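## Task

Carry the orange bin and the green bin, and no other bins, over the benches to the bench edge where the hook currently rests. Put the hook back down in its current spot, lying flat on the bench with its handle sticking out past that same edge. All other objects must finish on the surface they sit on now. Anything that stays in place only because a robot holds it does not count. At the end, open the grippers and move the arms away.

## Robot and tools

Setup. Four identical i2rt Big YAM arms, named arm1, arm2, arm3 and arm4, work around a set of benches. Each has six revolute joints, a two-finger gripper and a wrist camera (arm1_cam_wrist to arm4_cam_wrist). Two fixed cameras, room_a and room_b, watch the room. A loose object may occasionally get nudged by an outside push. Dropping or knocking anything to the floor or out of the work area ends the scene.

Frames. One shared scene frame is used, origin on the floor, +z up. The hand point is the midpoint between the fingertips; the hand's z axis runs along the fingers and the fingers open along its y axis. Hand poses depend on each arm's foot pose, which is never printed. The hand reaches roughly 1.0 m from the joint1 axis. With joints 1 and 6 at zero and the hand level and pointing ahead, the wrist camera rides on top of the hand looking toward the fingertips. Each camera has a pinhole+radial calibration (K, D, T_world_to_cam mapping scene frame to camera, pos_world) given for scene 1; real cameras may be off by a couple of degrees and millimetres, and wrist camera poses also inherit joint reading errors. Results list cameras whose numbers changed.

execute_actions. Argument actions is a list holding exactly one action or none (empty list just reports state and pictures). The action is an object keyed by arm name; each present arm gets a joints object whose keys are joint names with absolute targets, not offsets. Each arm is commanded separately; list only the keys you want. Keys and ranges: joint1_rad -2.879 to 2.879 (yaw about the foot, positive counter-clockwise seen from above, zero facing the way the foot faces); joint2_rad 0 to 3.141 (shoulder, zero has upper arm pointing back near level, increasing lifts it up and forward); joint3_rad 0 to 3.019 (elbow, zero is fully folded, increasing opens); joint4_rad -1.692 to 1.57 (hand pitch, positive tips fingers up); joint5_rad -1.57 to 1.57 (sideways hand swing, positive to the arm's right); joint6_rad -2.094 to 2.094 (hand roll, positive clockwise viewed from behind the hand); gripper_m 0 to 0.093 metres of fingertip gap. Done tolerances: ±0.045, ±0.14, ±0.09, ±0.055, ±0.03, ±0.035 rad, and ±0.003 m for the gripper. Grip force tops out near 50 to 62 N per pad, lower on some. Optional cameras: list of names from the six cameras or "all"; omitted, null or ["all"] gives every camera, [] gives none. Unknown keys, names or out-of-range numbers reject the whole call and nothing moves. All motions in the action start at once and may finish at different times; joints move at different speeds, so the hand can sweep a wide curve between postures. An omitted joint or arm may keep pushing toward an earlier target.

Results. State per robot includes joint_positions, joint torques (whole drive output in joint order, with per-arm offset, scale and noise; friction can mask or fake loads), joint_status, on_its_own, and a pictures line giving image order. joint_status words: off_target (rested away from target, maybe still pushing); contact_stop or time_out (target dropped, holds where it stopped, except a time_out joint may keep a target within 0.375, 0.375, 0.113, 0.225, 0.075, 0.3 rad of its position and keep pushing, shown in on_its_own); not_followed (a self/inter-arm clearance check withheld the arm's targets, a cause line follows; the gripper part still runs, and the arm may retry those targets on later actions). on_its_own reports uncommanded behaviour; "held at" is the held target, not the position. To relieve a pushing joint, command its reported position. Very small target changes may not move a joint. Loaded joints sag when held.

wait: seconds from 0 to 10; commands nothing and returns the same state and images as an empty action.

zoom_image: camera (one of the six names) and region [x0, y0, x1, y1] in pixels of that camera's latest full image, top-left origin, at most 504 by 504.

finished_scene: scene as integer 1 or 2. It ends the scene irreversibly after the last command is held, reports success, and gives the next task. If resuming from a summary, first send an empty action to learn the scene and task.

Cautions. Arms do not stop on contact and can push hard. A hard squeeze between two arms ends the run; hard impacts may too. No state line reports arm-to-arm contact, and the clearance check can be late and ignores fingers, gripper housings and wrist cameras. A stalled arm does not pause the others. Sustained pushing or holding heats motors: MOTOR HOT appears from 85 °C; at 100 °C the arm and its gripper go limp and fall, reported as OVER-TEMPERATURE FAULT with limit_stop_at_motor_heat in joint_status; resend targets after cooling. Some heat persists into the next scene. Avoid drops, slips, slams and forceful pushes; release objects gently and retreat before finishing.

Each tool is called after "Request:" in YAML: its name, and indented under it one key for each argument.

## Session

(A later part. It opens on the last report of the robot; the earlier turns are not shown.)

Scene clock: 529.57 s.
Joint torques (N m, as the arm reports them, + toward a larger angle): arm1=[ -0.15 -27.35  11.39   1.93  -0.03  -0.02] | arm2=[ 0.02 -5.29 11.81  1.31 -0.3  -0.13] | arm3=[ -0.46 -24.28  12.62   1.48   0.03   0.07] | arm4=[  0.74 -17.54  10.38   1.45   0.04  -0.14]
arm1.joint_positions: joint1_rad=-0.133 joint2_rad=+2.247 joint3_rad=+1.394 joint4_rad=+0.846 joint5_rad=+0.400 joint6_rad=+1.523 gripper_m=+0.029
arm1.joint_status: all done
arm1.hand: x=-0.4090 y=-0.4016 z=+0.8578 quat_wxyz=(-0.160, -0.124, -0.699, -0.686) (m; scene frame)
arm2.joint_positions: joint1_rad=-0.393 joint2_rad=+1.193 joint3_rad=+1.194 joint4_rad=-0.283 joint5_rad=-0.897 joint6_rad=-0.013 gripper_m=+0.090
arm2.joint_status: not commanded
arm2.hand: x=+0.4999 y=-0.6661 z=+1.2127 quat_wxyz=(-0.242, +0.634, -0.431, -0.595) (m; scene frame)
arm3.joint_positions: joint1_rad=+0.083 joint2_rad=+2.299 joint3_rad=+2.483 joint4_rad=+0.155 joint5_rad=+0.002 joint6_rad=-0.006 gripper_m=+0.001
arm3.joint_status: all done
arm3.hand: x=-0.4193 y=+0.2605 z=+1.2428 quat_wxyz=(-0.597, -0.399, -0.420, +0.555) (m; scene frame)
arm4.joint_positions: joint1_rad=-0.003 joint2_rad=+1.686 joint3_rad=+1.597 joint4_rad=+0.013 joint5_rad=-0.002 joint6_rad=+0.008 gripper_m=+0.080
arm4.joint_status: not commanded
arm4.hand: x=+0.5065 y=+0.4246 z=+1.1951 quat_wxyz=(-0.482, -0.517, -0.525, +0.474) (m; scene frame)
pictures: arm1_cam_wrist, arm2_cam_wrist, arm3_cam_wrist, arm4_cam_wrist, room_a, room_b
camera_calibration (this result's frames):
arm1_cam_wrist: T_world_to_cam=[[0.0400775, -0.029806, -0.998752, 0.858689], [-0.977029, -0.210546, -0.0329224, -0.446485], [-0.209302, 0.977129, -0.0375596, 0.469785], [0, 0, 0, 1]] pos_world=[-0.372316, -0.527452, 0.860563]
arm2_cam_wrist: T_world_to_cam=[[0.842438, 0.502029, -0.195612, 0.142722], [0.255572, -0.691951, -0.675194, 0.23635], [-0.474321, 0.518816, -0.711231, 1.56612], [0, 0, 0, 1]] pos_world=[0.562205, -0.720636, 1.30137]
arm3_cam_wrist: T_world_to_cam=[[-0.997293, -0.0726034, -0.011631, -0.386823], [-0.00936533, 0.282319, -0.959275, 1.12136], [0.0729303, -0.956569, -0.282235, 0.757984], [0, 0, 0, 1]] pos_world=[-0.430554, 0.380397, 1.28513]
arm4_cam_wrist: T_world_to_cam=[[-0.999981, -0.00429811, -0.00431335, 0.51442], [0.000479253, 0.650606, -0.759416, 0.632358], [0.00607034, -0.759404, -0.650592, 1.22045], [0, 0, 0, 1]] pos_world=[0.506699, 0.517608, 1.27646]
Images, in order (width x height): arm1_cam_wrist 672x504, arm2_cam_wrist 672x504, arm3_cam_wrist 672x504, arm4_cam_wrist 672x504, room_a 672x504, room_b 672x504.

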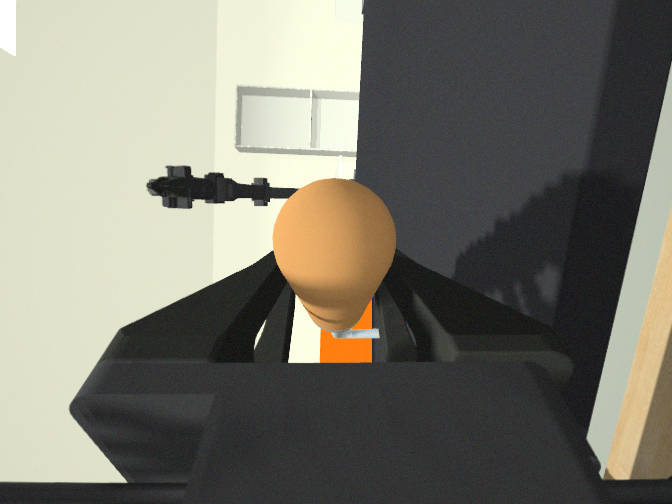

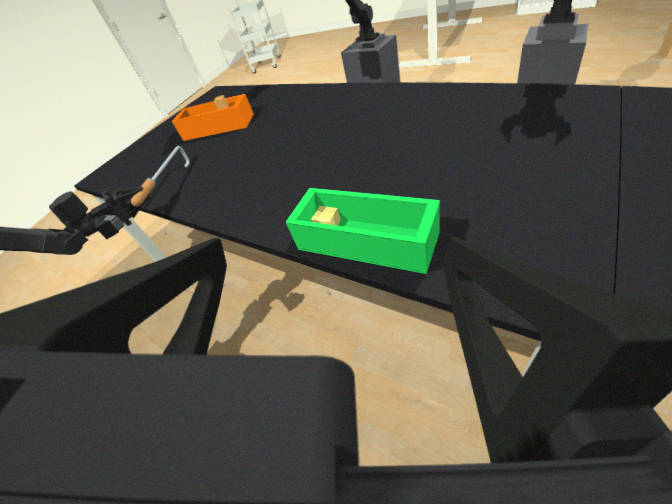

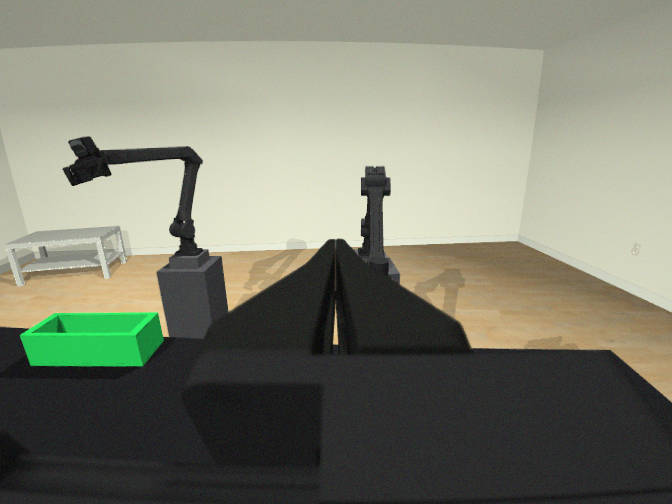

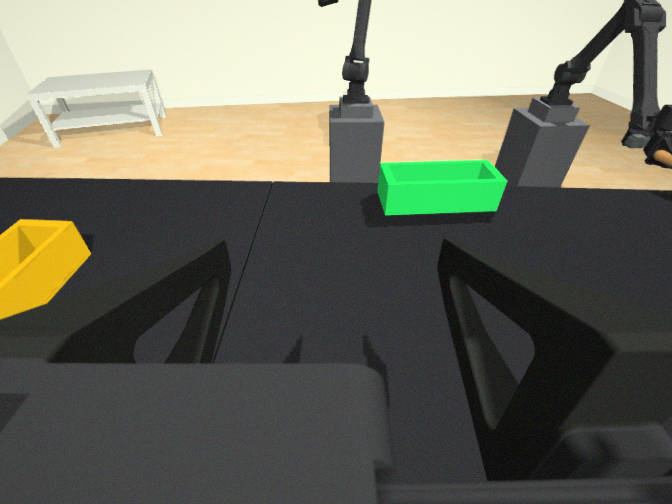

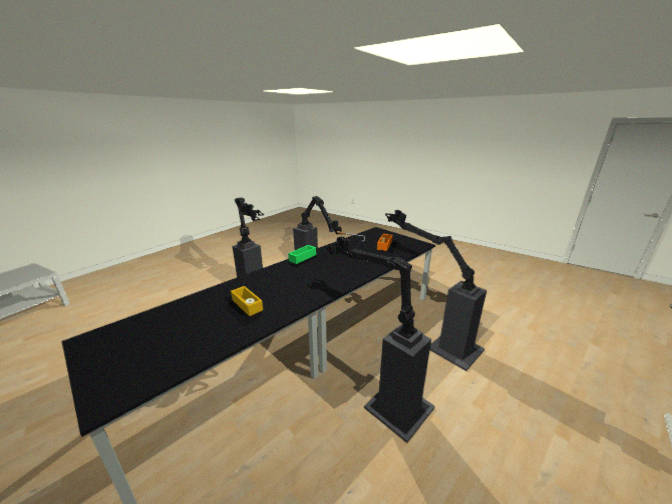

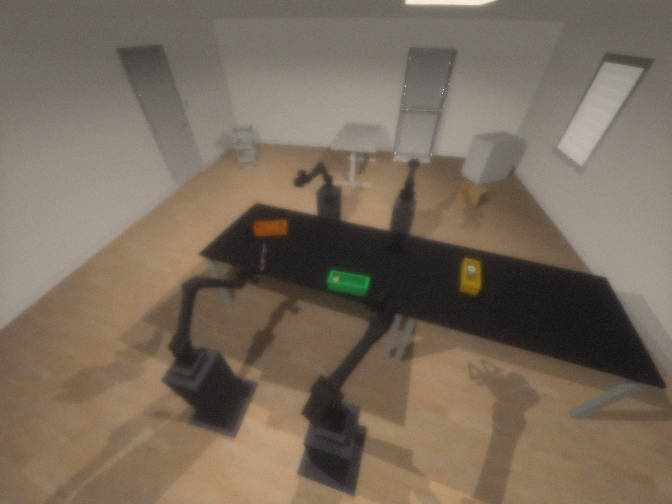

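Request:
execute_actions:
  actions:
    - {"arm1":{"joints":{"joint4_rad":0.78,"joint5_rad":-0.15}},"arm3":{"joints":{"joint2_rad":1.5,"joint3_rad":1.5}}}
  cameras: ["arm1_cam_wrist","arm2_cam_wrist","room_b"]

Scene clock: 549.90 s.
Joint torques (N m, as the arm reports them, + toward a larger angle): arm1=[ -0.78 -25.57  11.95   1.41  -0.32  -0.14] | arm2=[ 0.09 -5.61 11.82  1.34 -0.33 -0.16] | arm3=[ -0.57 -15.68   9.97   1.41   0.02   0.04] | arm4=[  1.05 -17.86  10.31   1.42   0.01  -0.11]
arm1.joint_positions: joint1_rad=-0.134 joint2_rad=+2.225 joint3_rad=+1.394 joint4_rad=+0.780 joint5_rad=-0.144 joint6_rad=+1.532 gripper_m=+0.029
arm1.joint_status: all done
arm1.hand: x=-0.4995 y=-0.3891 z=+0.8583 quat_wxyz=(+0.036, +0.062, -0.723, -0.687) (m; scene frame)
arm2.joint_positions: joint1_rad=-0.393 joint2_rad=+1.193 joint3_rad=+1.194 joint4_rad=-0.283 joint5_rad=-0.897 joint6_rad=-0.013 gripper_m=+0.090
arm2.joint_status: not commanded
arm2.hand: x=+0.4999 y=-0.6661 z=+1.2127 quat_wxyz=(-0.242, +0.634, -0.431, -0.595) (m; scene frame)
arm3.joint_positions: joint1_rad=+0.083 joint2_rad=+1.518 joint3_rad=+1.488 joint4_rad=+0.161 joint5_rad=+0.002 joint6_rad=-0.006 gripper_m=+0.001
arm3.joint_status: all done
arm3.hand: x=-0.4360 y=+0.4967 z=+1.2575 quat_wxyz=(-0.550, -0.454, -0.480, +0.510) (m; scene frame)
arm4.joint_positions: joint1_rad=-0.003 joint2_rad=+1.686 joint3_rad=+1.597 joint4_rad=+0.013 joint5_rad=-0.002 joint6_rad=+0.008 gripper_m=+0.080
arm4.joint_status: not commanded
arm4.hand: x=+0.5065 y=+0.4246 z=+1.1951 quat_wxyz=(-0.482, -0.517, -0.525, +0.474) (m; scene frame)
pictures: arm1_cam_wrist, arm2_cam_wrist, room_b
camera_calibration (this result's frames):
arm1_cam_wrist: T_world_to_cam=[[0.0356968, -0.0528816, -0.997963, 0.851282], [-0.728069, -0.685427, 0.0102776, -0.629675], [-0.684574, 0.726219, -0.062969, 0.1254], [0, 0, 0, 1]] pos_world=[-0.40299, -0.477647, 0.863916]
arm2_cam_wrist: T_world_to_cam=[[0.842438, 0.502029, -0.195612, 0.142722], [0.255572, -0.691951, -0.675194, 0.23635], [-0.474321, 0.518816, -0.711231, 1.56612], [0, 0, 0, 1]] pos_world=[0.562205, -0.720636, 1.30137]
Images, in order (width x height): arm1_cam_wrist 672x504, arm2_cam_wrist 672x504, room_b 672x504.

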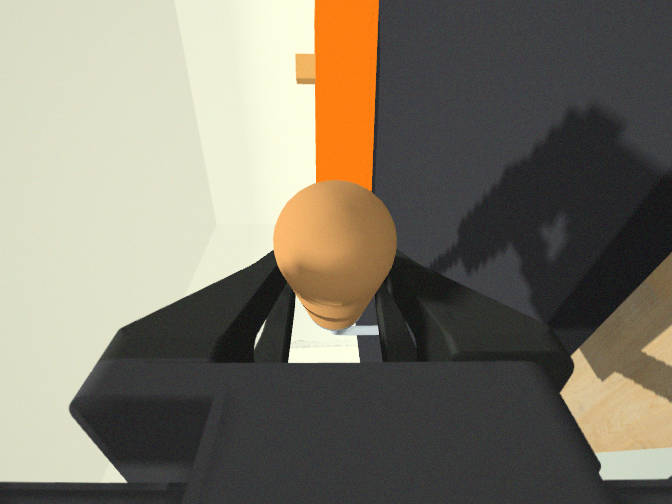

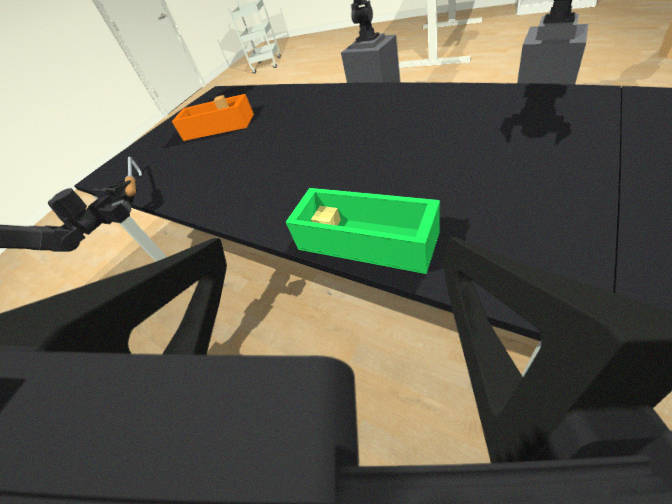

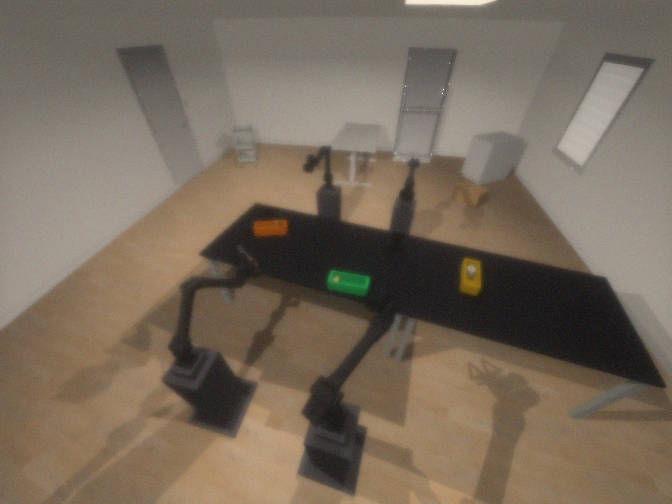

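Request:
execute_actions:
  actions:
    - {"arm1":{"joints":{"joint4_rad":1.4,"joint5_rad":0.0}}}
  cameras: []

Request:
execute_actions:
  actions:
    - {"arm1":{"joints":{"joint6_rad":0.0}}}
  cameras: ["arm1_cam_wrist","arm2_cam_wrist"]

Scene clock: 572.40 s.
Joint torques (N m, as the arm reports them, + toward a larger angle): arm1=[ -1.5  -25.21  11.58   2.58   0.01   0.36] | arm2=[-0.04 -5.56 11.79  1.36 -0.33 -0.13] | arm3=[ -0.94 -15.67   9.93   1.46   0.03   0.03] | arm4=[  0.67 -17.47  10.25   1.4   -0.01  -0.12]
arm1.joint_positions: joint1_rad=-0.131 joint2_rad=+2.233 joint3_rad=+1.394 joint4_rad=+1.357 joint5_rad=-0.003 joint6_rad=+1.492 gripper_m=+0.029
arm1.joint_status: all done
arm1.hand: x=-0.4784 y=-0.4190 z=+0.9883 quat_wxyz=(-0.035, +0.021, -0.503, -0.863) (m; scene frame)
arm2.joint_positions: joint1_rad=-0.393 joint2_rad=+1.193 joint3_rad=+1.194 joint4_rad=-0.283 joint5_rad=-0.897 joint6_rad=-0.013 gripper_m=+0.090
arm2.joint_status: not commanded
arm2.hand: x=+0.4999 y=-0.6661 z=+1.2127 quat_wxyz=(-0.242, +0.634, -0.431, -0.595) (m; scene frame)
arm3.joint_positions: joint1_rad=+0.083 joint2_rad=+1.518 joint3_rad=+1.488 joint4_rad=+0.161 joint5_rad=+0.002 joint6_rad=-0.006 gripper_m=+0.001
arm3.joint_status: not commanded
arm3.hand: x=-0.4360 y=+0.4967 z=+1.2575 quat_wxyz=(-0.550, -0.454, -0.480, +0.510) (m; scene frame)
arm4.joint_positions: joint1_rad=-0.003 joint2_rad=+1.686 joint3_rad=+1.597 joint4_rad=+0.013 joint5_rad=-0.002 joint6_rad=+0.008 gripper_m=+0.080
arm4.joint_status: not commanded
arm4.hand: x=+0.5065 y=+0.4246 z=+1.1951 quat_wxyz=(-0.482, -0.517, -0.525, +0.474) (m; scene frame)
pictures: none
No camera images: the call's "cameras" was empty. Leave "cameras" out to get every camera's image.

Scene clock: 574.50 s.
Joint torques (N m, as the arm reports them, + toward a larger angle): arm1=[ -0.84 -25.03  11.46   2.7    0.04  -0.17] | arm2=[ 0.01 -5.63 11.77  1.39 -0.31 -0.13] | arm3=[ -0.58 -15.39   9.93   1.4    0.02   0.03] | arm4=[  1.55 -17.57  10.21   1.44   0.02  -0.1 ]
arm1.joint_positions: joint1_rad=-0.131 joint2_rad=+2.233 joint3_rad=+1.394 joint4_rad=+1.358 joint5_rad=-0.002 joint6_rad=+0.013 gripper_m=+0.029
arm1.joint_status: all done
arm1.hand: x=-0.4782 y=-0.4191 z=+0.9885 quat_wxyz=(-0.608, +0.355, -0.358, -0.614) (m; scene frame)
arm2.joint_positions: joint1_rad=-0.393 joint2_rad=+1.193 joint3_rad=+1.194 joint4_rad=-0.283 joint5_rad=-0.897 joint6_rad=-0.013 gripper_m=+0.090
arm2.joint_status: not commanded
arm2.hand: x=+0.4999 y=-0.6661 z=+1.2127 quat_wxyz=(-0.242, +0.634, -0.431, -0.595) (m; scene frame)
arm3.joint_positions: joint1_rad=+0.083 joint2_rad=+1.518 joint3_rad=+1.488 joint4_rad=+0.161 joint5_rad=+0.002 joint6_rad=-0.006 gripper_m=+0.001
arm3.joint_status: not commanded
arm3.hand: x=-0.4360 y=+0.4967 z=+1.2575 quat_wxyz=(-0.550, -0.454, -0.480, +0.510) (m; scene frame)
arm4.joint_positions: joint1_rad=-0.003 joint2_rad=+1.686 joint3_rad=+1.597 joint4_rad=+0.013 joint5_rad=-0.002 joint6_rad=+0.008 gripper_m=+0.080
arm4.joint_status: not commanded
arm4.hand: x=+0.5065 y=+0.4246 z=+1.1951 quat_wxyz=(-0.482, -0.517, -0.525, +0.474) (m; scene frame)
pictures: arm1_cam_wrist, arm2_cam_wrist
camera_calibration (this result's frames):
arm1_cam_wrist: T_world_to_cam=[[0.999888, 0.00498707, -0.0141161, 0.491682], [-0.0135384, -0.101313, -0.994762, 0.943841], [-0.00639109, 0.994842, -0.101234, 0.644661], [0, 0, 0, 1]] pos_world=[-0.474729, -0.548165, 1.0111]
arm2_cam_wrist: T_world_to_cam=[[0.842438, 0.502029, -0.195612, 0.142722], [0.255572, -0.691951, -0.675194, 0.23635], [-0.474321, 0.518816, -0.711231, 1.56612], [0, 0, 0, 1]] pos_world=[0.562205, -0.720636, 1.30137]
Images, in order (width x height): arm1_cam_wrist 672x504, arm2_cam_wrist 672x504.

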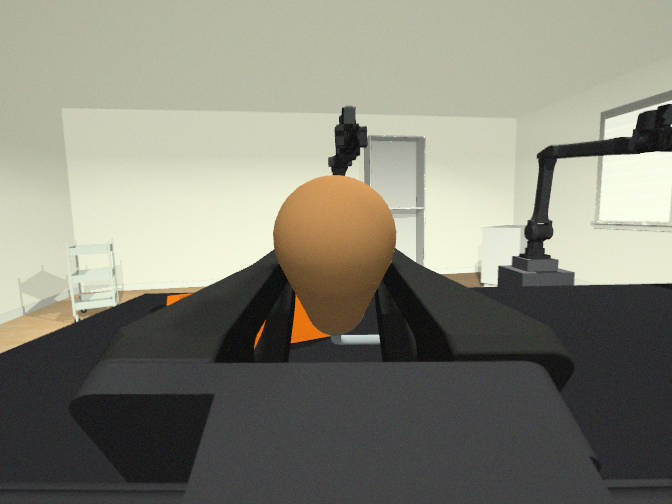

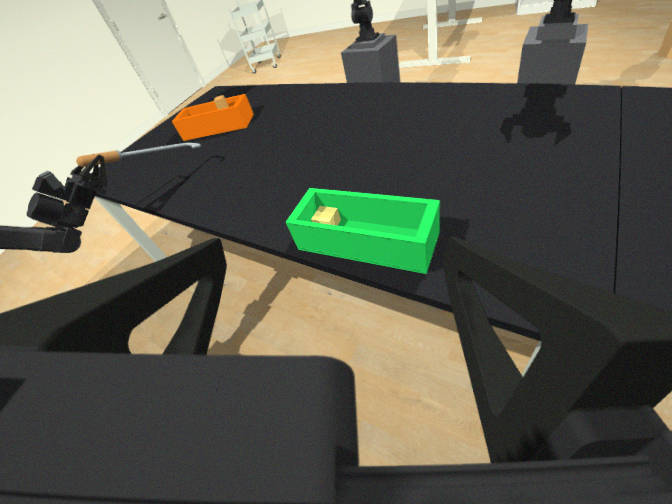

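Request:
execute_actions:
  actions:
    - {"arm1":{"joints":{"joint4_rad":1.0}}}
  cameras: ["arm1_cam_wrist"]

Request:
execute_actions:
  actions:
    - {"arm1":{"joints":{"joint4_rad":0.68}}}
  cameras: ["arm1_cam_wrist","arm2_cam_wrist"]

Scene clock: 579.27 s.
Joint torques (N m, as the arm reports them, + toward a larger angle): arm1=[ -0.57 -22.74  11.95   0.36   0.08  -0.04] | arm2=[ 0.11 -5.62 11.75  1.37 -0.32 -0.13] | arm3=[ -0.69 -15.61   9.94   1.38   0.02   0.03] | arm4=[  1.21 -17.74  10.32   1.44  -0.05  -0.13]
arm1.joint_positions: joint1_rad=-0.131 joint2_rad=+2.205 joint3_rad=+1.394 joint4_rad=+1.021 joint5_rad=-0.003 joint6_rad=+0.005 gripper_m=+0.029
arm1.joint_status: all done
arm1.hand: x=-0.4782 y=-0.3918 z=+0.9326 quat_wxyz=(-0.548, +0.446, -0.446, -0.549) (m; scene frame)
arm2.joint_positions: joint1_rad=-0.393 joint2_rad=+1.193 joint3_rad=+1.194 joint4_rad=-0.283 joint5_rad=-0.897 joint6_rad=-0.013 gripper_m=+0.090
arm2.joint_status: not commanded
arm2.hand: x=+0.4999 y=-0.6661 z=+1.2127 quat_wxyz=(-0.242, +0.634, -0.431, -0.595) (m; scene frame)
arm3.joint_positions: joint1_rad=+0.083 joint2_rad=+1.518 joint3_rad=+1.488 joint4_rad=+0.161 joint5_rad=+0.002 joint6_rad=-0.006 gripper_m=+0.001
arm3.joint_status: not commanded
arm3.hand: x=-0.4360 y=+0.4967 z=+1.2575 quat_wxyz=(-0.550, -0.454, -0.480, +0.510) (m; scene frame)
arm4.joint_positions: joint1_rad=-0.003 joint2_rad=+1.686 joint3_rad=+1.597 joint4_rad=+0.013 joint5_rad=-0.002 joint6_rad=+0.008 gripper_m=+0.080
arm4.joint_status: not commanded
arm4.hand: x=+0.5065 y=+0.4246 z=+1.1951 quat_wxyz=(-0.482, -0.517, -0.525, +0.474) (m; scene frame)
pictures: arm1_cam_wrist
camera_calibration (this result's frames):
arm1_cam_wrist: T_world_to_cam=[[0.999968, -0.000827764, -0.00799881, 0.482803], [-0.0076629, -0.399708, -0.91661, 0.703998], [-0.00243845, 0.916642, -0.399701, 0.861434], [0, 0, 0, 1]] pos_world=[-0.475292, -0.507834, 0.99347]
Images, in order (width x height): arm1_cam_wrist 672x504.

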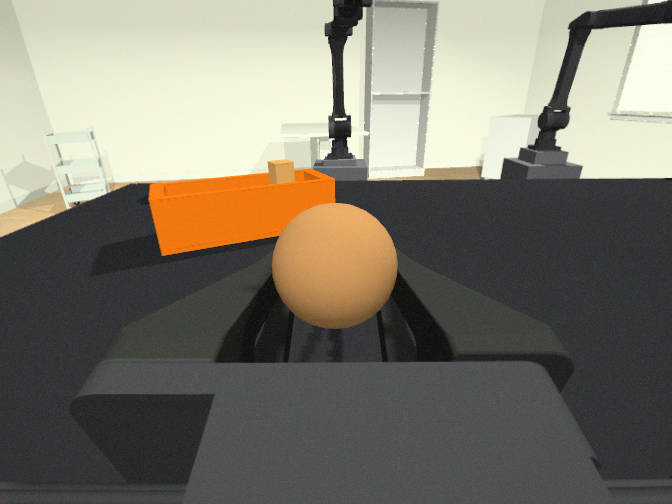

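Scene clock: 580.30 s.
Joint torques (N m, as the arm reports them, + toward a larger angle): arm1=[ -0.85 -22.61  12.26   1.07   0.08   0.04] | arm2=[ 0.   -5.48 11.76  1.36 -0.31 -0.12] | arm3=[ -0.94 -15.67  10.03   1.41   0.04   0.04] | arm4=[  0.99 -17.81  10.15   1.28   0.    -0.09]
arm1.joint_positions: joint1_rad=-0.131 joint2_rad=+2.205 joint3_rad=+1.394 joint4_rad=+0.692 joint5_rad=-0.003 joint6_rad=+0.005 gripper_m=+0.029
arm1.joint_status: all done
arm1.hand: x=-0.4780 y=-0.3885 z=+0.8525 quat_wxyz=(-0.468, +0.529, -0.531, -0.469) (m; scene frame)
arm2.joint_positions: joint1_rad=-0.393 joint2_rad=+1.193 joint3_rad=+1.194 joint4_rad=-0.283 joint5_rad=-0.897 joint6_rad=-0.013 gripper_m=+0.090
arm2.joint_status: not commanded
arm2.hand: x=+0.4999 y=-0.6661 z=+1.2127 quat_wxyz=(-0.242, +0.634, -0.431, -0.595) (m; scene frame)
arm3.joint_positions: joint1_rad=+0.083 joint2_rad=+1.518 joint3_rad=+1.488 joint4_rad=+0.161 joint5_rad=+0.002 joint6_rad=-0.006 gripper_m=+0.001
arm3.joint_status: not commanded
arm3.hand: x=-0.4360 y=+0.4967 z=+1.2575 quat_wxyz=(-0.550, -0.454, -0.480, +0.510) (m; scene frame)
arm4.joint_positions: joint1_rad=-0.003 joint2_rad=+1.686 joint3_rad=+1.597 joint4_rad=+0.013 joint5_rad=-0.002 joint6_rad=+0.008 gripper_m=+0.080
arm4.joint_status: not commanded
arm4.hand: x=+0.5065 y=+0.4246 z=+1.1951 quat_wxyz=(-0.482, -0.517, -0.525, +0.474) (m; scene frame)
pictures: arm1_cam_wrist, arm2_cam_wrist
camera_calibration (this result's frames):
arm1_cam_wrist: T_world_to_cam=[[0.999958, -0.00425514, -0.00807681, 0.480702], [-0.00883535, -0.673727, -0.738927, 0.373443], [-0.00229733, 0.738968, -0.673737, 0.991111], [0, 0, 0, 1]] pos_world=[-0.475105, -0.478755, 0.947578]
arm2_cam_wrist: T_world_to_cam=[[0.842438, 0.502029, -0.195612, 0.142722], [0.255572, -0.691951, -0.675194, 0.23635], [-0.474321, 0.518816, -0.711231, 1.56612], [0, 0, 0, 1]] pos_world=[0.562205, -0.720636, 1.30137]
Images, in order (width x height): arm1_cam_wrist 672x504, arm2_cam_wrist 672x504.

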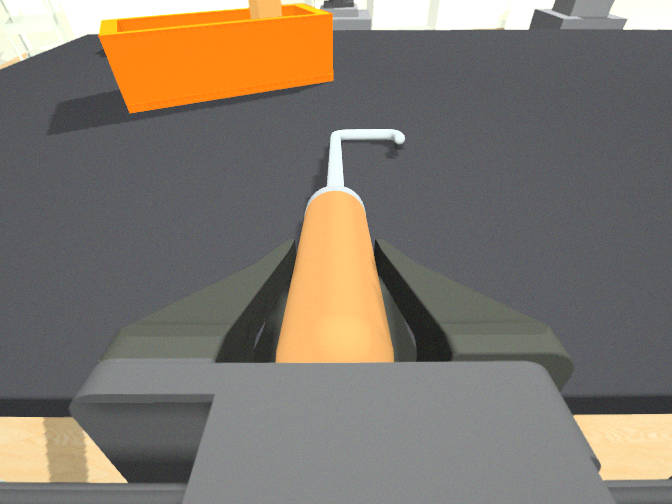

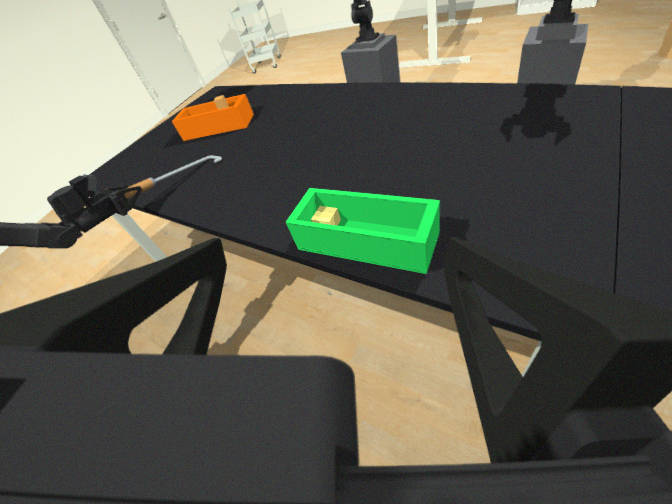

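Request:
execute_actions:
  actions:
    - {"arm1":{"joints":{"joint4_rad":0.58}}}
  cameras: []

Request:
execute_actions:
  actions:
    - {"arm1":{"joints":{"joint3_rad":1.75,"joint6_rad":1.57}}}
  cameras: ["arm1_cam_wrist","arm2_cam_wrist"]

Scene clock: 586.57 s.
Joint torques (N m, as the arm reports them, + toward a larger angle): arm1=[ -0.39 -23.06  12.08   1.09   0.01  -0.06] | arm2=[ 0.09 -5.69 11.77  1.36 -0.31 -0.15] | arm3=[ -0.78 -15.45   9.91   1.45   0.04   0.04] | arm4=[  0.33 -17.61  10.33   1.38  -0.05  -0.09]
arm1.joint_positions: joint1_rad=-0.131 joint2_rad=+2.205 joint3_rad=+1.394 joint4_rad=+0.593 joint5_rad=-0.003 joint6_rad=+0.005 gripper_m=+0.029
arm1.joint_status: all done
arm1.hand: x=-0.4779 y=-0.3927 z=+0.8284 quat_wxyz=(-0.441, +0.551, -0.553, -0.442) (m; scene frame)
arm2.joint_positions: joint1_rad=-0.393 joint2_rad=+1.193 joint3_rad=+1.194 joint4_rad=-0.283 joint5_rad=-0.897 joint6_rad=-0.013 gripper_m=+0.090
arm2.joint_status: not commanded
arm2.hand: x=+0.4999 y=-0.6661 z=+1.2127 quat_wxyz=(-0.242, +0.634, -0.431, -0.595) (m; scene frame)
arm3.joint_positions: joint1_rad=+0.083 joint2_rad=+1.518 joint3_rad=+1.488 joint4_rad=+0.161 joint5_rad=+0.002 joint6_rad=-0.006 gripper_m=+0.001
arm3.joint_status: not commanded
arm3.hand: x=-0.4360 y=+0.4967 z=+1.2575 quat_wxyz=(-0.550, -0.454, -0.480, +0.510) (m; scene frame)
arm4.joint_positions: joint1_rad=-0.003 joint2_rad=+1.686 joint3_rad=+1.597 joint4_rad=+0.013 joint5_rad=-0.002 joint6_rad=+0.008 gripper_m=+0.080
arm4.joint_status: not commanded
arm4.hand: x=+0.5065 y=+0.4246 z=+1.1951 quat_wxyz=(-0.482, -0.517, -0.525, +0.474) (m; scene frame)
pictures: none
No camera images: the call's "cameras" was empty. Leave "cameras" out to get every camera's image.

Scene clock: 590.03 s.
Joint torques (N m, as the arm reports them, + toward a larger angle): arm1=[ -0.51 -27.58  16.93   2.53   0.04   0.39] | arm2=[-0.04 -5.37 11.81  1.31 -0.31 -0.14] | arm3=[ -0.68 -15.94  10.01   1.46   0.03   0.04] | arm4=[  0.92 -17.9   10.12   1.51  -0.02  -0.12]
arm1.joint_positions: joint1_rad=-0.131 joint2_rad=+2.234 joint3_rad=+1.692 joint4_rad=+0.553 joint5_rad=+0.000 joint6_rad=+1.528 gripper_m=+0.029
arm1.joint_status: joint6_rad time_out (moved +1.523 of +1.565); the others done
arm1.on_its_own: joint6_rad reads +1.528 and still pushes toward +1.570 since a time_out
arm1.hand: x=-0.4776 y=-0.3147 z=+0.9558 quat_wxyz=(-0.017, +0.015, -0.704, -0.709) (m; scene frame)
arm2.joint_positions: joint1_rad=-0.393 joint2_rad=+1.193 joint3_rad=+1.194 joint4_rad=-0.283 joint5_rad=-0.897 joint6_rad=-0.013 gripper_m=+0.090
arm2.joint_status: not commanded
arm2.hand: x=+0.4999 y=-0.6661 z=+1.2127 quat_wxyz=(-0.242, +0.634, -0.431, -0.595) (m; scene frame)
arm3.joint_positions: joint1_rad=+0.083 joint2_rad=+1.518 joint3_rad=+1.488 joint4_rad=+0.161 joint5_rad=+0.002 joint6_rad=-0.006 gripper_m=+0.001
arm3.joint_status: not commanded
arm3.hand: x=-0.4360 y=+0.4967 z=+1.2575 quat_wxyz=(-0.550, -0.454, -0.480, +0.510) (m; scene frame)
arm4.joint_positions: joint1_rad=-0.003 joint2_rad=+1.686 joint3_rad=+1.597 joint4_rad=+0.013 joint5_rad=-0.002 joint6_rad=+0.008 gripper_m=+0.080
arm4.joint_status: not commanded
arm4.hand: x=+0.5065 y=+0.4246 z=+1.1951 quat_wxyz=(-0.482, -0.517, -0.525, +0.474) (m; scene frame)
pictures: arm1_cam_wrist, arm2_cam_wrist
camera_calibration (this result's frames):
arm1_cam_wrist: T_world_to_cam=[[0.0393873, 0.00411383, -0.999216, 0.972629], [-0.816561, -0.576224, -0.0345597, -0.528849], [-0.575914, 0.817282, -0.0193367, 0.131343], [0, 0, 0, 1]] pos_world=[-0.394505, -0.416081, 0.956128]
arm2_cam_wrist: T_world_to_cam=[[0.842438, 0.502029, -0.195612, 0.142722], [0.255572, -0.691951, -0.675194, 0.23635], [-0.474321, 0.518816, -0.711231, 1.56612], [0, 0, 0, 1]] pos_world=[0.562205, -0.720636, 1.30137]
Images, in order (width x height): arm1_cam_wrist 672x504, arm2_cam_wrist 672x504.

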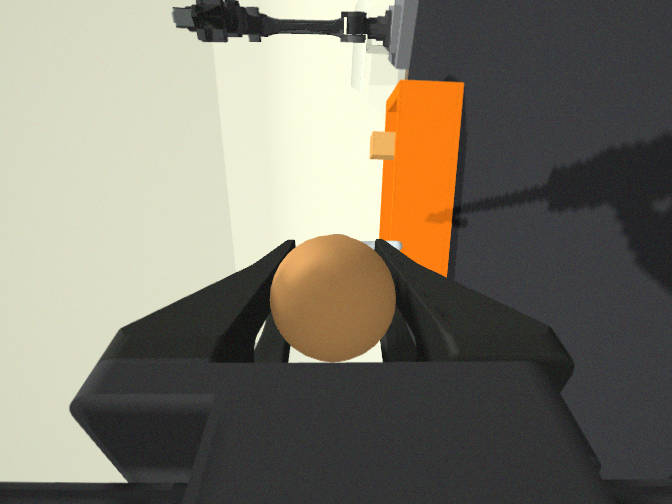

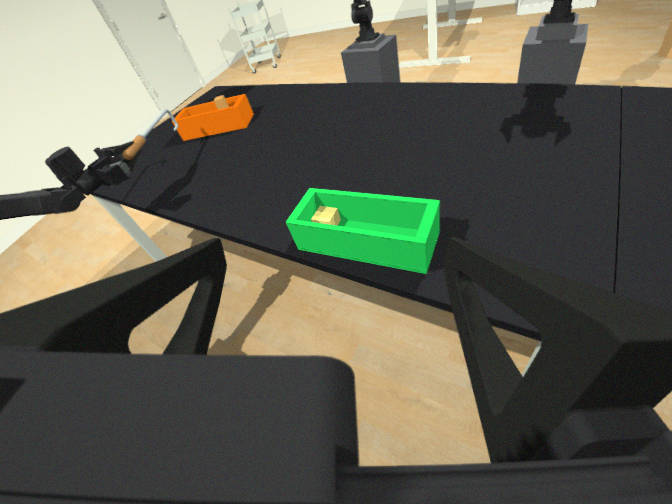

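Request:
zoom_image:
  camera: "arm1_cam_wrist"
  region: [340, 60, 500, 300]

Region (340, 60, 500, 300) of arm1_cam_wrist's 672x504 image, scaled by 2.100, with more detail than that image has.

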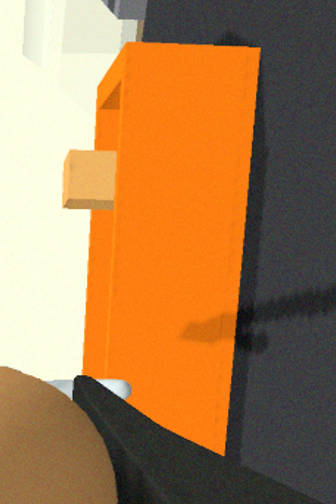

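Request:
execute_actions:
  actions:
    - {"arm1":{"joints":{"joint1_rad":0.05,"joint3_rad":2.8,"joint5_rad":0.34,"joint6_rad":1.55}}}
  cameras: []

Request:
execute_actions:
  actions:
    - {"arm1":{"joints":{"joint2_rad":2.72,"joint4_rad":0.12}}}
  cameras: ["arm1_cam_wrist","arm2_cam_wrist","room_b"]

Scene clock: 609.70 s.
Joint torques (N m, as the arm reports them, + toward a larger angle): arm1=[ -0.36 -28.1   12.29   0.6   -0.41   0.15] | arm2=[ 0.06 -5.48 11.75  1.38 -0.32 -0.12] | arm3=[ -1.03 -15.63  10.05   1.45   0.01   0.05] | arm4=[  0.86 -16.91  10.26   1.41  -0.05  -0.1 ]
arm1.joint_positions: joint1_rad=+0.042 joint2_rad=+2.237 joint3_rad=+2.776 joint4_rad=+0.567 joint5_rad=+0.342 joint6_rad=+1.533 gripper_m=+0.029
arm1.joint_status: all done
arm1.hand: x=-0.5505 y=-0.4524 z=+1.5571 quat_wxyz=(+0.024, -0.140, -0.244, -0.959) (m; scene frame)
arm2.joint_positions: joint1_rad=-0.393 joint2_rad=+1.193 joint3_rad=+1.194 joint4_rad=-0.283 joint5_rad=-0.897 joint6_rad=-0.013 gripper_m=+0.090
arm2.joint_status: not commanded
arm2.hand: x=+0.4999 y=-0.6661 z=+1.2127 quat_wxyz=(-0.242, +0.634, -0.431, -0.595) (m; scene frame)
arm3.joint_positions: joint1_rad=+0.083 joint2_rad=+1.518 joint3_rad=+1.488 joint4_rad=+0.161 joint5_rad=+0.002 joint6_rad=-0.006 gripper_m=+0.001
arm3.joint_status: not commanded
arm3.hand: x=-0.4360 y=+0.4967 z=+1.2575 quat_wxyz=(-0.550, -0.454, -0.480, +0.510) (m; scene frame)
arm4.joint_positions: joint1_rad=-0.003 joint2_rad=+1.686 joint3_rad=+1.597 joint4_rad=+0.013 joint5_rad=-0.002 joint6_rad=+0.008 gripper_m=+0.080
arm4.joint_status: not commanded
arm4.hand: x=+0.5065 y=+0.4246 z=+1.1951 quat_wxyz=(-0.482, -0.517, -0.525, +0.474) (m; scene frame)
pictures: none
No camera images: the call's "cameras" was empty. Leave "cameras" out to get every camera's image.

Scene clock: 611.60 s.
Joint torques (N m, as the arm reports them, + toward a larger angle): arm1=[ -0.55 -33.97  19.08   2.44  -0.11   0.11] | arm2=[-0.02 -5.46 11.84  1.29 -0.32 -0.13] | arm3=[ -0.89 -15.54   9.91   1.43   0.02   0.06] | arm4=[  0.41 -17.45  10.24   1.63  -0.08  -0.07]
arm1.joint_positions: joint1_rad=+0.042 joint2_rad=+2.745 joint3_rad=+2.735 joint4_rad=+0.091 joint5_rad=+0.341 joint6_rad=+1.529 gripper_m=+0.030
arm1.joint_status: all done
arm1.hand: x=-0.5955 y=-0.1864 z=+0.9916 quat_wxyz=(-0.069, -0.052, -0.679, -0.729) (m; scene frame)
arm2.joint_positions: joint1_rad=-0.393 joint2_rad=+1.193 joint3_rad=+1.194 joint4_rad=-0.283 joint5_rad=-0.897 joint6_rad=-0.013 gripper_m=+0.090
arm2.joint_status: not commanded
arm2.hand: x=+0.4999 y=-0.6661 z=+1.2127 quat_wxyz=(-0.242, +0.634, -0.431, -0.595) (m; scene frame)
arm3.joint_positions: joint1_rad=+0.083 joint2_rad=+1.518 joint3_rad=+1.488 joint4_rad=+0.161 joint5_rad=+0.002 joint6_rad=-0.006 gripper_m=+0.001
arm3.joint_status: not commanded
arm3.hand: x=-0.4360 y=+0.4967 z=+1.2575 quat_wxyz=(-0.550, -0.454, -0.480, +0.510) (m; scene frame)
arm4.joint_positions: joint1_rad=-0.003 joint2_rad=+1.686 joint3_rad=+1.597 joint4_rad=+0.013 joint5_rad=-0.002 joint6_rad=+0.008 gripper_m=+0.080
arm4.joint_status: not commanded
arm4.hand: x=+0.5065 y=+0.4246 z=+1.1951 quat_wxyz=(-0.482, -0.517, -0.525, +0.474) (m; scene frame)
pictures: arm1_cam_wrist, arm2_cam_wrist, room_b
camera_calibration (this result's frames):
arm1_cam_wrist: T_world_to_cam=[[0.0239729, 0.0666522, -0.997488, 1.01333], [-0.902065, -0.428656, -0.0503224, -0.557733], [-0.430933, 0.901006, 0.0498485, -0.00737527], [0, 0, 0, 1]] pos_world=[-0.530582, -0.299971, 0.98309]
arm2_cam_wrist: T_world_to_cam=[[0.842438, 0.502029, -0.195612, 0.142722], [0.255572, -0.691951, -0.675194, 0.23635], [-0.474321, 0.518816, -0.711231, 1.56612], [0, 0, 0, 1]] pos_world=[0.562205, -0.720636, 1.30137]
Images, in order (width x height): arm1_cam_wrist 672x504, arm2_cam_wrist 672x504, room_b 672x504.

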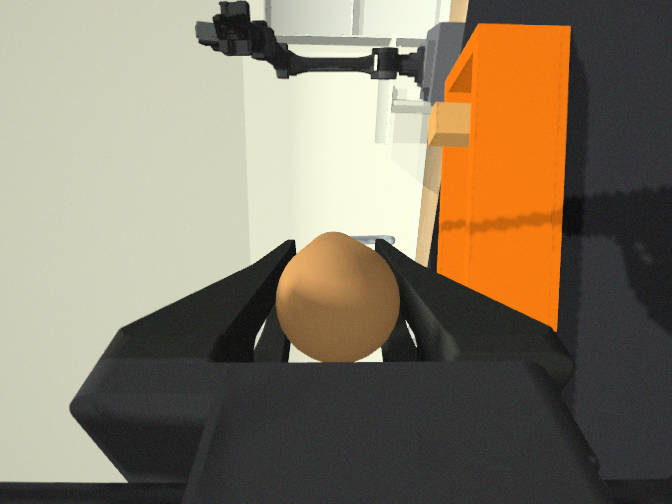

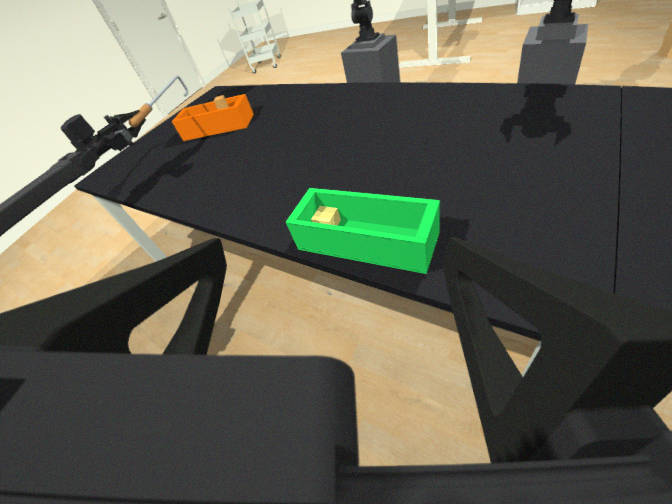

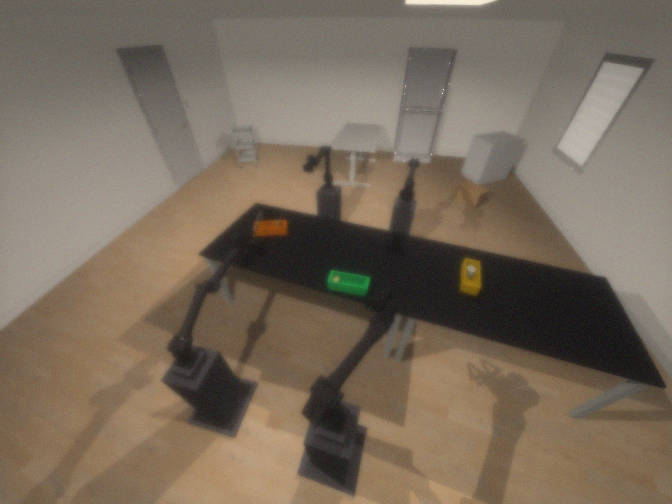

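Request:
execute_actions:
  actions:
    - {"arm1":{"joints":{"joint1_rad":0.005,"joint2_rad":2.775}}}
  cameras: ["arm1_cam_wrist","arm2_cam_wrist"]

Scene clock: 618.53 s.
Joint torques (N m, as the arm reports them, + toward a larger angle): arm1=[ -0.04 -36.03  19.01   2.55  -0.03   0.18] | arm2=[ 0.1  -5.35 11.86  1.38 -0.32 -0.15] | arm3=[ -1.02 -15.67   9.91   1.47   0.03   0.05] | arm4=[  0.61 -17.51  10.35   1.42   0.    -0.11]
arm1.joint_positions: joint1_rad=+0.001 joint2_rad=+2.813 joint3_rad=+2.735 joint4_rad=+0.089 joint5_rad=+0.340 joint6_rad=+1.527 gripper_m=+0.030
arm1.joint_status: all done
arm1.hand: x=-0.5548 y=-0.1784 z=+0.9233 quat_wxyz=(-0.090, -0.059, -0.702, -0.704) (m; scene frame)
arm2.joint_positions: joint1_rad=-0.393 joint2_rad=+1.193 joint3_rad=+1.194 joint4_rad=-0.283 joint5_rad=-0.897 joint6_rad=-0.013 gripper_m=+0.090
arm2.joint_status: not commanded
arm2.hand: x=+0.4999 y=-0.6661 z=+1.2127 quat_wxyz=(-0.242, +0.634, -0.431, -0.595) (m; scene frame)
arm3.joint_positions: joint1_rad=+0.083 joint2_rad=+1.518 joint3_rad=+1.488 joint4_rad=+0.161 joint5_rad=+0.002 joint6_rad=-0.006 gripper_m=+0.001
arm3.joint_status: not commanded
arm3.hand: x=-0.4360 y=+0.4967 z=+1.2575 quat_wxyz=(-0.550, -0.454, -0.480, +0.510) (m; scene frame)
arm4.joint_positions: joint1_rad=-0.003 joint2_rad=+1.686 joint3_rad=+1.597 joint4_rad=+0.013 joint5_rad=-0.002 joint6_rad=+0.008 gripper_m=+0.080
arm4.joint_status: not commanded
arm4.hand: x=+0.5065 y=+0.4246 z=+1.1951 quat_wxyz=(-0.482, -0.517, -0.525, +0.474) (m; scene frame)
pictures: arm1_cam_wrist, arm2_cam_wrist
camera_calibration (this result's frames):
arm1_cam_wrist: T_world_to_cam=[[0.0380744, -0.0038754, -0.999267, 0.940619], [-0.917961, -0.395258, -0.0334435, -0.53946], [-0.394839, 0.918562, -0.0186067, 0.0927003], [0, 0, 0, 1]] pos_world=[-0.494415, -0.294732, 0.923613]
arm2_cam_wrist: T_world_to_cam=[[0.842438, 0.502029, -0.195612, 0.142722], [0.255572, -0.691951, -0.675194, 0.23635], [-0.474321, 0.518816, -0.711231, 1.56612], [0, 0, 0, 1]] pos_world=[0.562205, -0.720636, 1.30137]
Images, in order (width x height): arm1_cam_wrist 672x504, arm2_cam_wrist 672x504.

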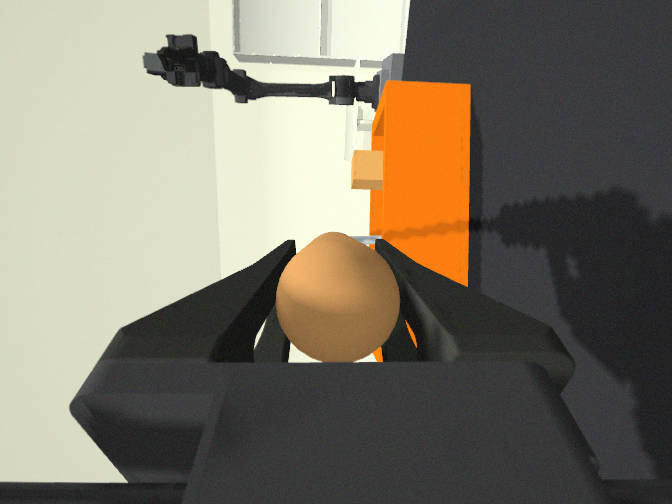

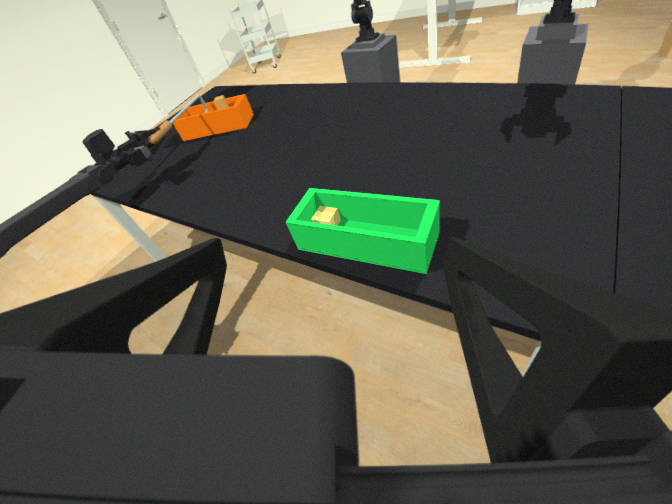

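Request:
execute_actions:
  actions:
    - {"arm1":{"joints":{"joint2_rad":2.715,"joint3_rad":2.51,"joint4_rad":0.26}}}
  cameras: ["arm1_cam_wrist","arm2_cam_wrist"]

Scene clock: 628.40 s.
Joint torques (N m, as the arm reports them, + toward a larger angle): arm1=[ -0.01 -34.25  13.53   2.22   0.04  -0.01] | arm2=[-0.01 -5.28 11.78  1.37 -0.3  -0.14] | arm3=[ -0.99 -15.84  10.     1.36   0.03   0.03] | arm4=[  0.21 -17.31  10.37   1.29  -0.04  -0.05]
arm1.joint_positions: joint1_rad=+0.001 joint2_rad=+2.747 joint3_rad=+2.495 joint4_rad=+0.237 joint5_rad=+0.340 joint6_rad=+1.545 gripper_m=+0.030
arm1.joint_status: all done
arm1.hand: x=-0.5527 y=-0.1940 z=+0.8768 quat_wxyz=(-0.086, -0.063, -0.710, -0.696) (m; scene frame)
arm2.joint_positions: joint1_rad=-0.393 joint2_rad=+1.193 joint3_rad=+1.194 joint4_rad=-0.283 joint5_rad=-0.897 joint6_rad=-0.013 gripper_m=+0.090
arm2.joint_status: not commanded
arm2.hand: x=+0.4999 y=-0.6661 z=+1.2127 quat_wxyz=(-0.242, +0.634, -0.431, -0.595) (m; scene frame)
arm3.joint_positions: joint1_rad=+0.083 joint2_rad=+1.518 joint3_rad=+1.488 joint4_rad=+0.161 joint5_rad=+0.002 joint6_rad=-0.006 gripper_m=+0.001
arm3.joint_status: not commanded
arm3.hand: x=-0.4360 y=+0.4967 z=+1.2575 quat_wxyz=(-0.550, -0.454, -0.480, +0.510) (m; scene frame)
arm4.joint_positions: joint1_rad=-0.003 joint2_rad=+1.686 joint3_rad=+1.597 joint4_rad=+0.013 joint5_rad=-0.002 joint6_rad=+0.008 gripper_m=+0.080
arm4.joint_status: not commanded
arm4.hand: x=+0.5065 y=+0.4246 z=+1.1951 quat_wxyz=(-0.482, -0.517, -0.525, +0.474) (m; scene frame)
pictures: arm1_cam_wrist, arm2_cam_wrist
camera_calibration (this result's frames):
arm1_cam_wrist: T_world_to_cam=[[0.0238988, -0.0258465, -0.99938, 0.881952], [-0.918337, -0.395626, -0.0117288, -0.564558], [-0.395078, 0.918048, -0.0331908, 0.119567], [0, 0, 0, 1]] pos_world=[-0.492294, -0.310327, 0.878753]
arm2_cam_wrist: T_world_to_cam=[[0.842438, 0.502029, -0.195612, 0.142722], [0.255572, -0.691951, -0.675194, 0.23635], [-0.474321, 0.518816, -0.711231, 1.56612], [0, 0, 0, 1]] pos_world=[0.562205, -0.720636, 1.30137]
Images, in order (width x height): arm1_cam_wrist 672x504, arm2_cam_wrist 672x504.

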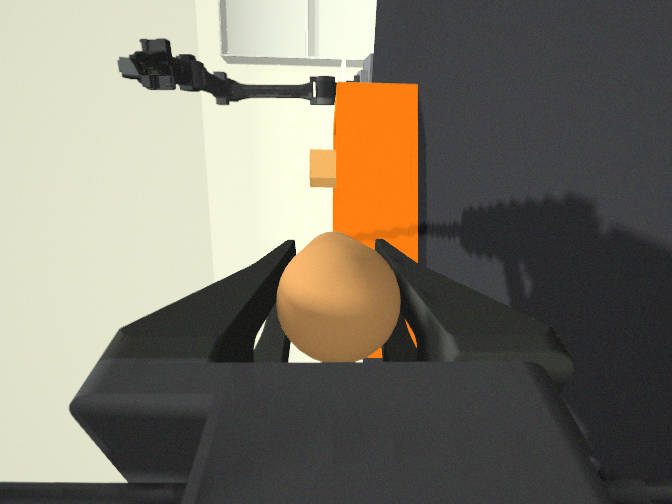

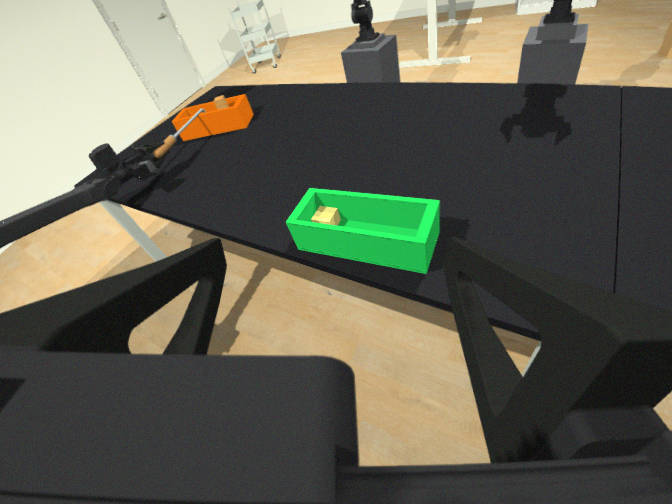

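Request:
execute_actions:
  actions:
    - {"arm1":{"joints":{"joint2_rad":2.56,"joint3_rad":2.255,"joint4_rad":0.37}}}
  cameras: ["arm1_cam_wrist"]

Request:
execute_actions:
  actions:
    - {"arm1":{"joints":{"joint2_rad":2.425,"joint3_rad":1.975,"joint4_rad":0.5}}}
  cameras: ["arm1_cam_wrist","arm2_cam_wrist"]

Scene clock: 633.90 s.
Joint torques (N m, as the arm reports them, + toward a larger angle): arm1=[ -0.87 -34.44  13.19   2.89  -0.02   0.08] | arm2=[-0.01 -5.44 11.82  1.39 -0.31 -0.12] | arm3=[ -0.89 -15.69   9.96   1.48   0.02   0.05] | arm4=[  0.55 -16.98  10.28   1.49   0.06  -0.06]
arm1.joint_positions: joint1_rad=+0.001 joint2_rad=+2.605 joint3_rad=+2.240 joint4_rad=+0.329 joint5_rad=+0.339 joint6_rad=+1.534 gripper_m=+0.030
arm1.joint_status: all done
arm1.hand: x=-0.5490 y=-0.2225 z=+0.8834 quat_wxyz=(-0.091, -0.057, -0.718, -0.688) (m; scene frame)
arm2.joint_positions: joint1_rad=-0.393 joint2_rad=+1.193 joint3_rad=+1.194 joint4_rad=-0.283 joint5_rad=-0.897 joint6_rad=-0.013 gripper_m=+0.090
arm2.joint_status: not commanded
arm2.hand: x=+0.4999 y=-0.6661 z=+1.2127 quat_wxyz=(-0.242, +0.634, -0.431, -0.595) (m; scene frame)
arm3.joint_positions: joint1_rad=+0.083 joint2_rad=+1.518 joint3_rad=+1.488 joint4_rad=+0.161 joint5_rad=+0.002 joint6_rad=-0.006 gripper_m=+0.001
arm3.joint_status: not commanded
arm3.hand: x=-0.4360 y=+0.4967 z=+1.2575 quat_wxyz=(-0.550, -0.454, -0.480, +0.510) (m; scene frame)
arm4.joint_positions: joint1_rad=-0.003 joint2_rad=+1.686 joint3_rad=+1.597 joint4_rad=+0.013 joint5_rad=-0.002 joint6_rad=+0.008 gripper_m=+0.080
arm4.joint_status: not commanded
arm4.hand: x=+0.5065 y=+0.4246 z=+1.1951 quat_wxyz=(-0.482, -0.517, -0.525, +0.474) (m; scene frame)
pictures: arm1_cam_wrist
camera_calibration (this result's frames):
arm1_cam_wrist: T_world_to_cam=[[0.0373733, -0.0485363, -0.998122, 0.888991], [-0.917902, -0.396521, -0.0150876, -0.5694], [-0.395044, 0.916742, -0.0593708, 0.170224], [0, 0, 0, 1]] pos_world=[-0.488632, -0.338682, 0.888837]
Images, in order (width x height): arm1_cam_wrist 672x504.

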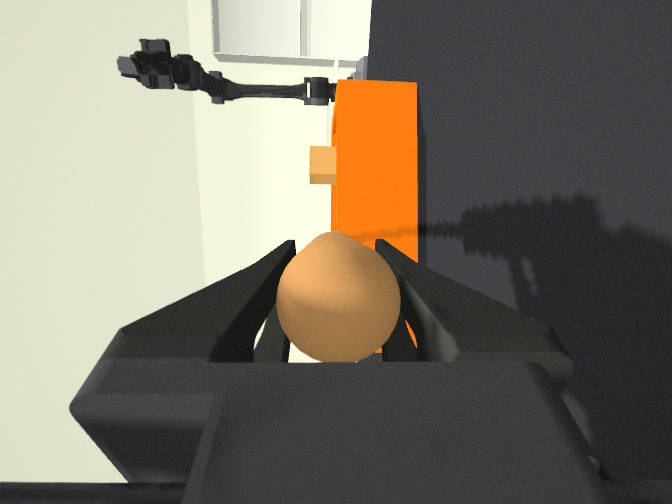

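Scene clock: 634.90 s.
Joint torques (N m, as the arm reports them, + toward a larger angle): arm1=[ -0.22 -31.08  13.08   2.83   0.02   0.09] | arm2=[-0.03 -5.63 11.86  1.39 -0.34 -0.14] | arm3=[ -0.8  -15.81   9.98   1.48   0.03   0.03] | arm4=[ -0.28 -17.62  10.34   1.36  -0.02  -0.07]
arm1.joint_positions: joint1_rad=+0.001 joint2_rad=+2.462 joint3_rad=+1.957 joint4_rad=+0.461 joint5_rad=+0.338 joint6_rad=+1.535 gripper_m=+0.030
arm1.joint_status: all done
arm1.hand: x=-0.5434 y=-0.2675 z=+0.8836 quat_wxyz=(-0.091, -0.056, -0.720, -0.685) (m; scene frame)
arm2.joint_positions: joint1_rad=-0.393 joint2_rad=+1.193 joint3_rad=+1.194 joint4_rad=-0.283 joint5_rad=-0.897 joint6_rad=-0.013 gripper_m=+0.090
arm2.joint_status: not commanded
arm2.hand: x=+0.4999 y=-0.6661 z=+1.2127 quat_wxyz=(-0.242, +0.634, -0.431, -0.595) (m; scene frame)
arm3.joint_positions: joint1_rad=+0.083 joint2_rad=+1.518 joint3_rad=+1.488 joint4_rad=+0.161 joint5_rad=+0.002 joint6_rad=-0.006 gripper_m=+0.001
arm3.joint_status: not commanded
arm3.hand: x=-0.4360 y=+0.4967 z=+1.2575 quat_wxyz=(-0.550, -0.454, -0.480, +0.510) (m; scene frame)
arm4.joint_positions: joint1_rad=-0.003 joint2_rad=+1.686 joint3_rad=+1.597 joint4_rad=+0.013 joint5_rad=-0.002 joint6_rad=+0.008 gripper_m=+0.080
arm4.joint_status: not commanded
arm4.hand: x=+0.5065 y=+0.4246 z=+1.1951 quat_wxyz=(-0.482, -0.517, -0.525, +0.474) (m; scene frame)
pictures: arm1_cam_wrist, arm2_cam_wrist
camera_calibration (this result's frames):
arm1_cam_wrist: T_world_to_cam=[[0.0372486, -0.0558168, -0.997746, 0.884395], [-0.917474, -0.397614, -0.0120081, -0.584808], [-0.396048, 0.915853, -0.0660211, 0.21881], [0, 0, 0, 1]] pos_world=[-0.482829, -0.383562, 0.889825]
arm2_cam_wrist: T_world_to_cam=[[0.842438, 0.502029, -0.195612, 0.142722], [0.255572, -0.691951, -0.675194, 0.23635], [-0.474321, 0.518816, -0.711231, 1.56612], [0, 0, 0, 1]] pos_world=[0.562205, -0.720636, 1.30137]
Images, in order (width x height): arm1_cam_wrist 672x504, arm2_cam_wrist 672x504.

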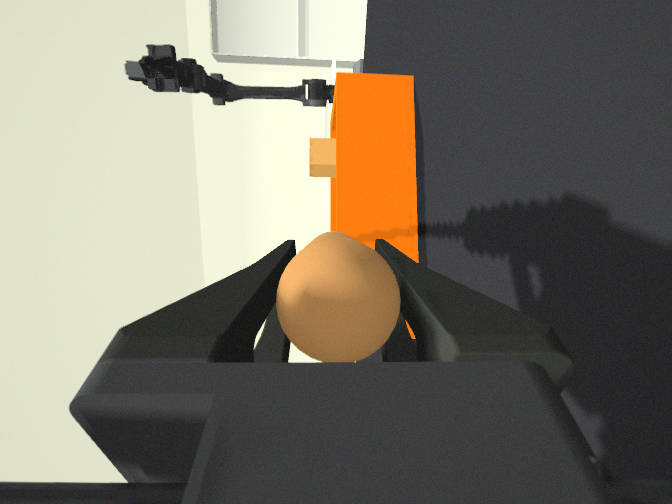

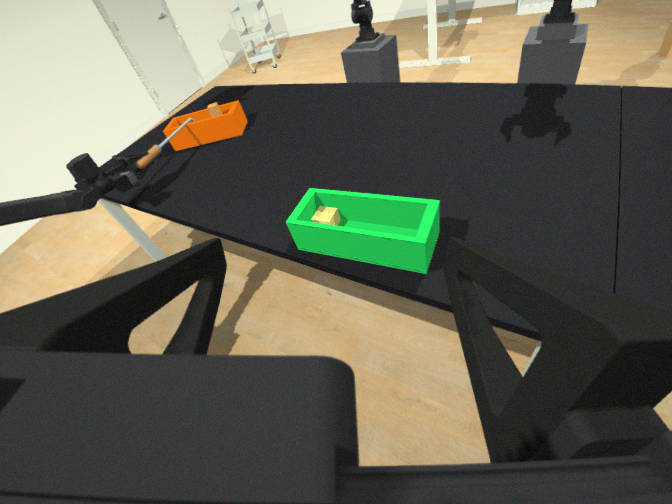

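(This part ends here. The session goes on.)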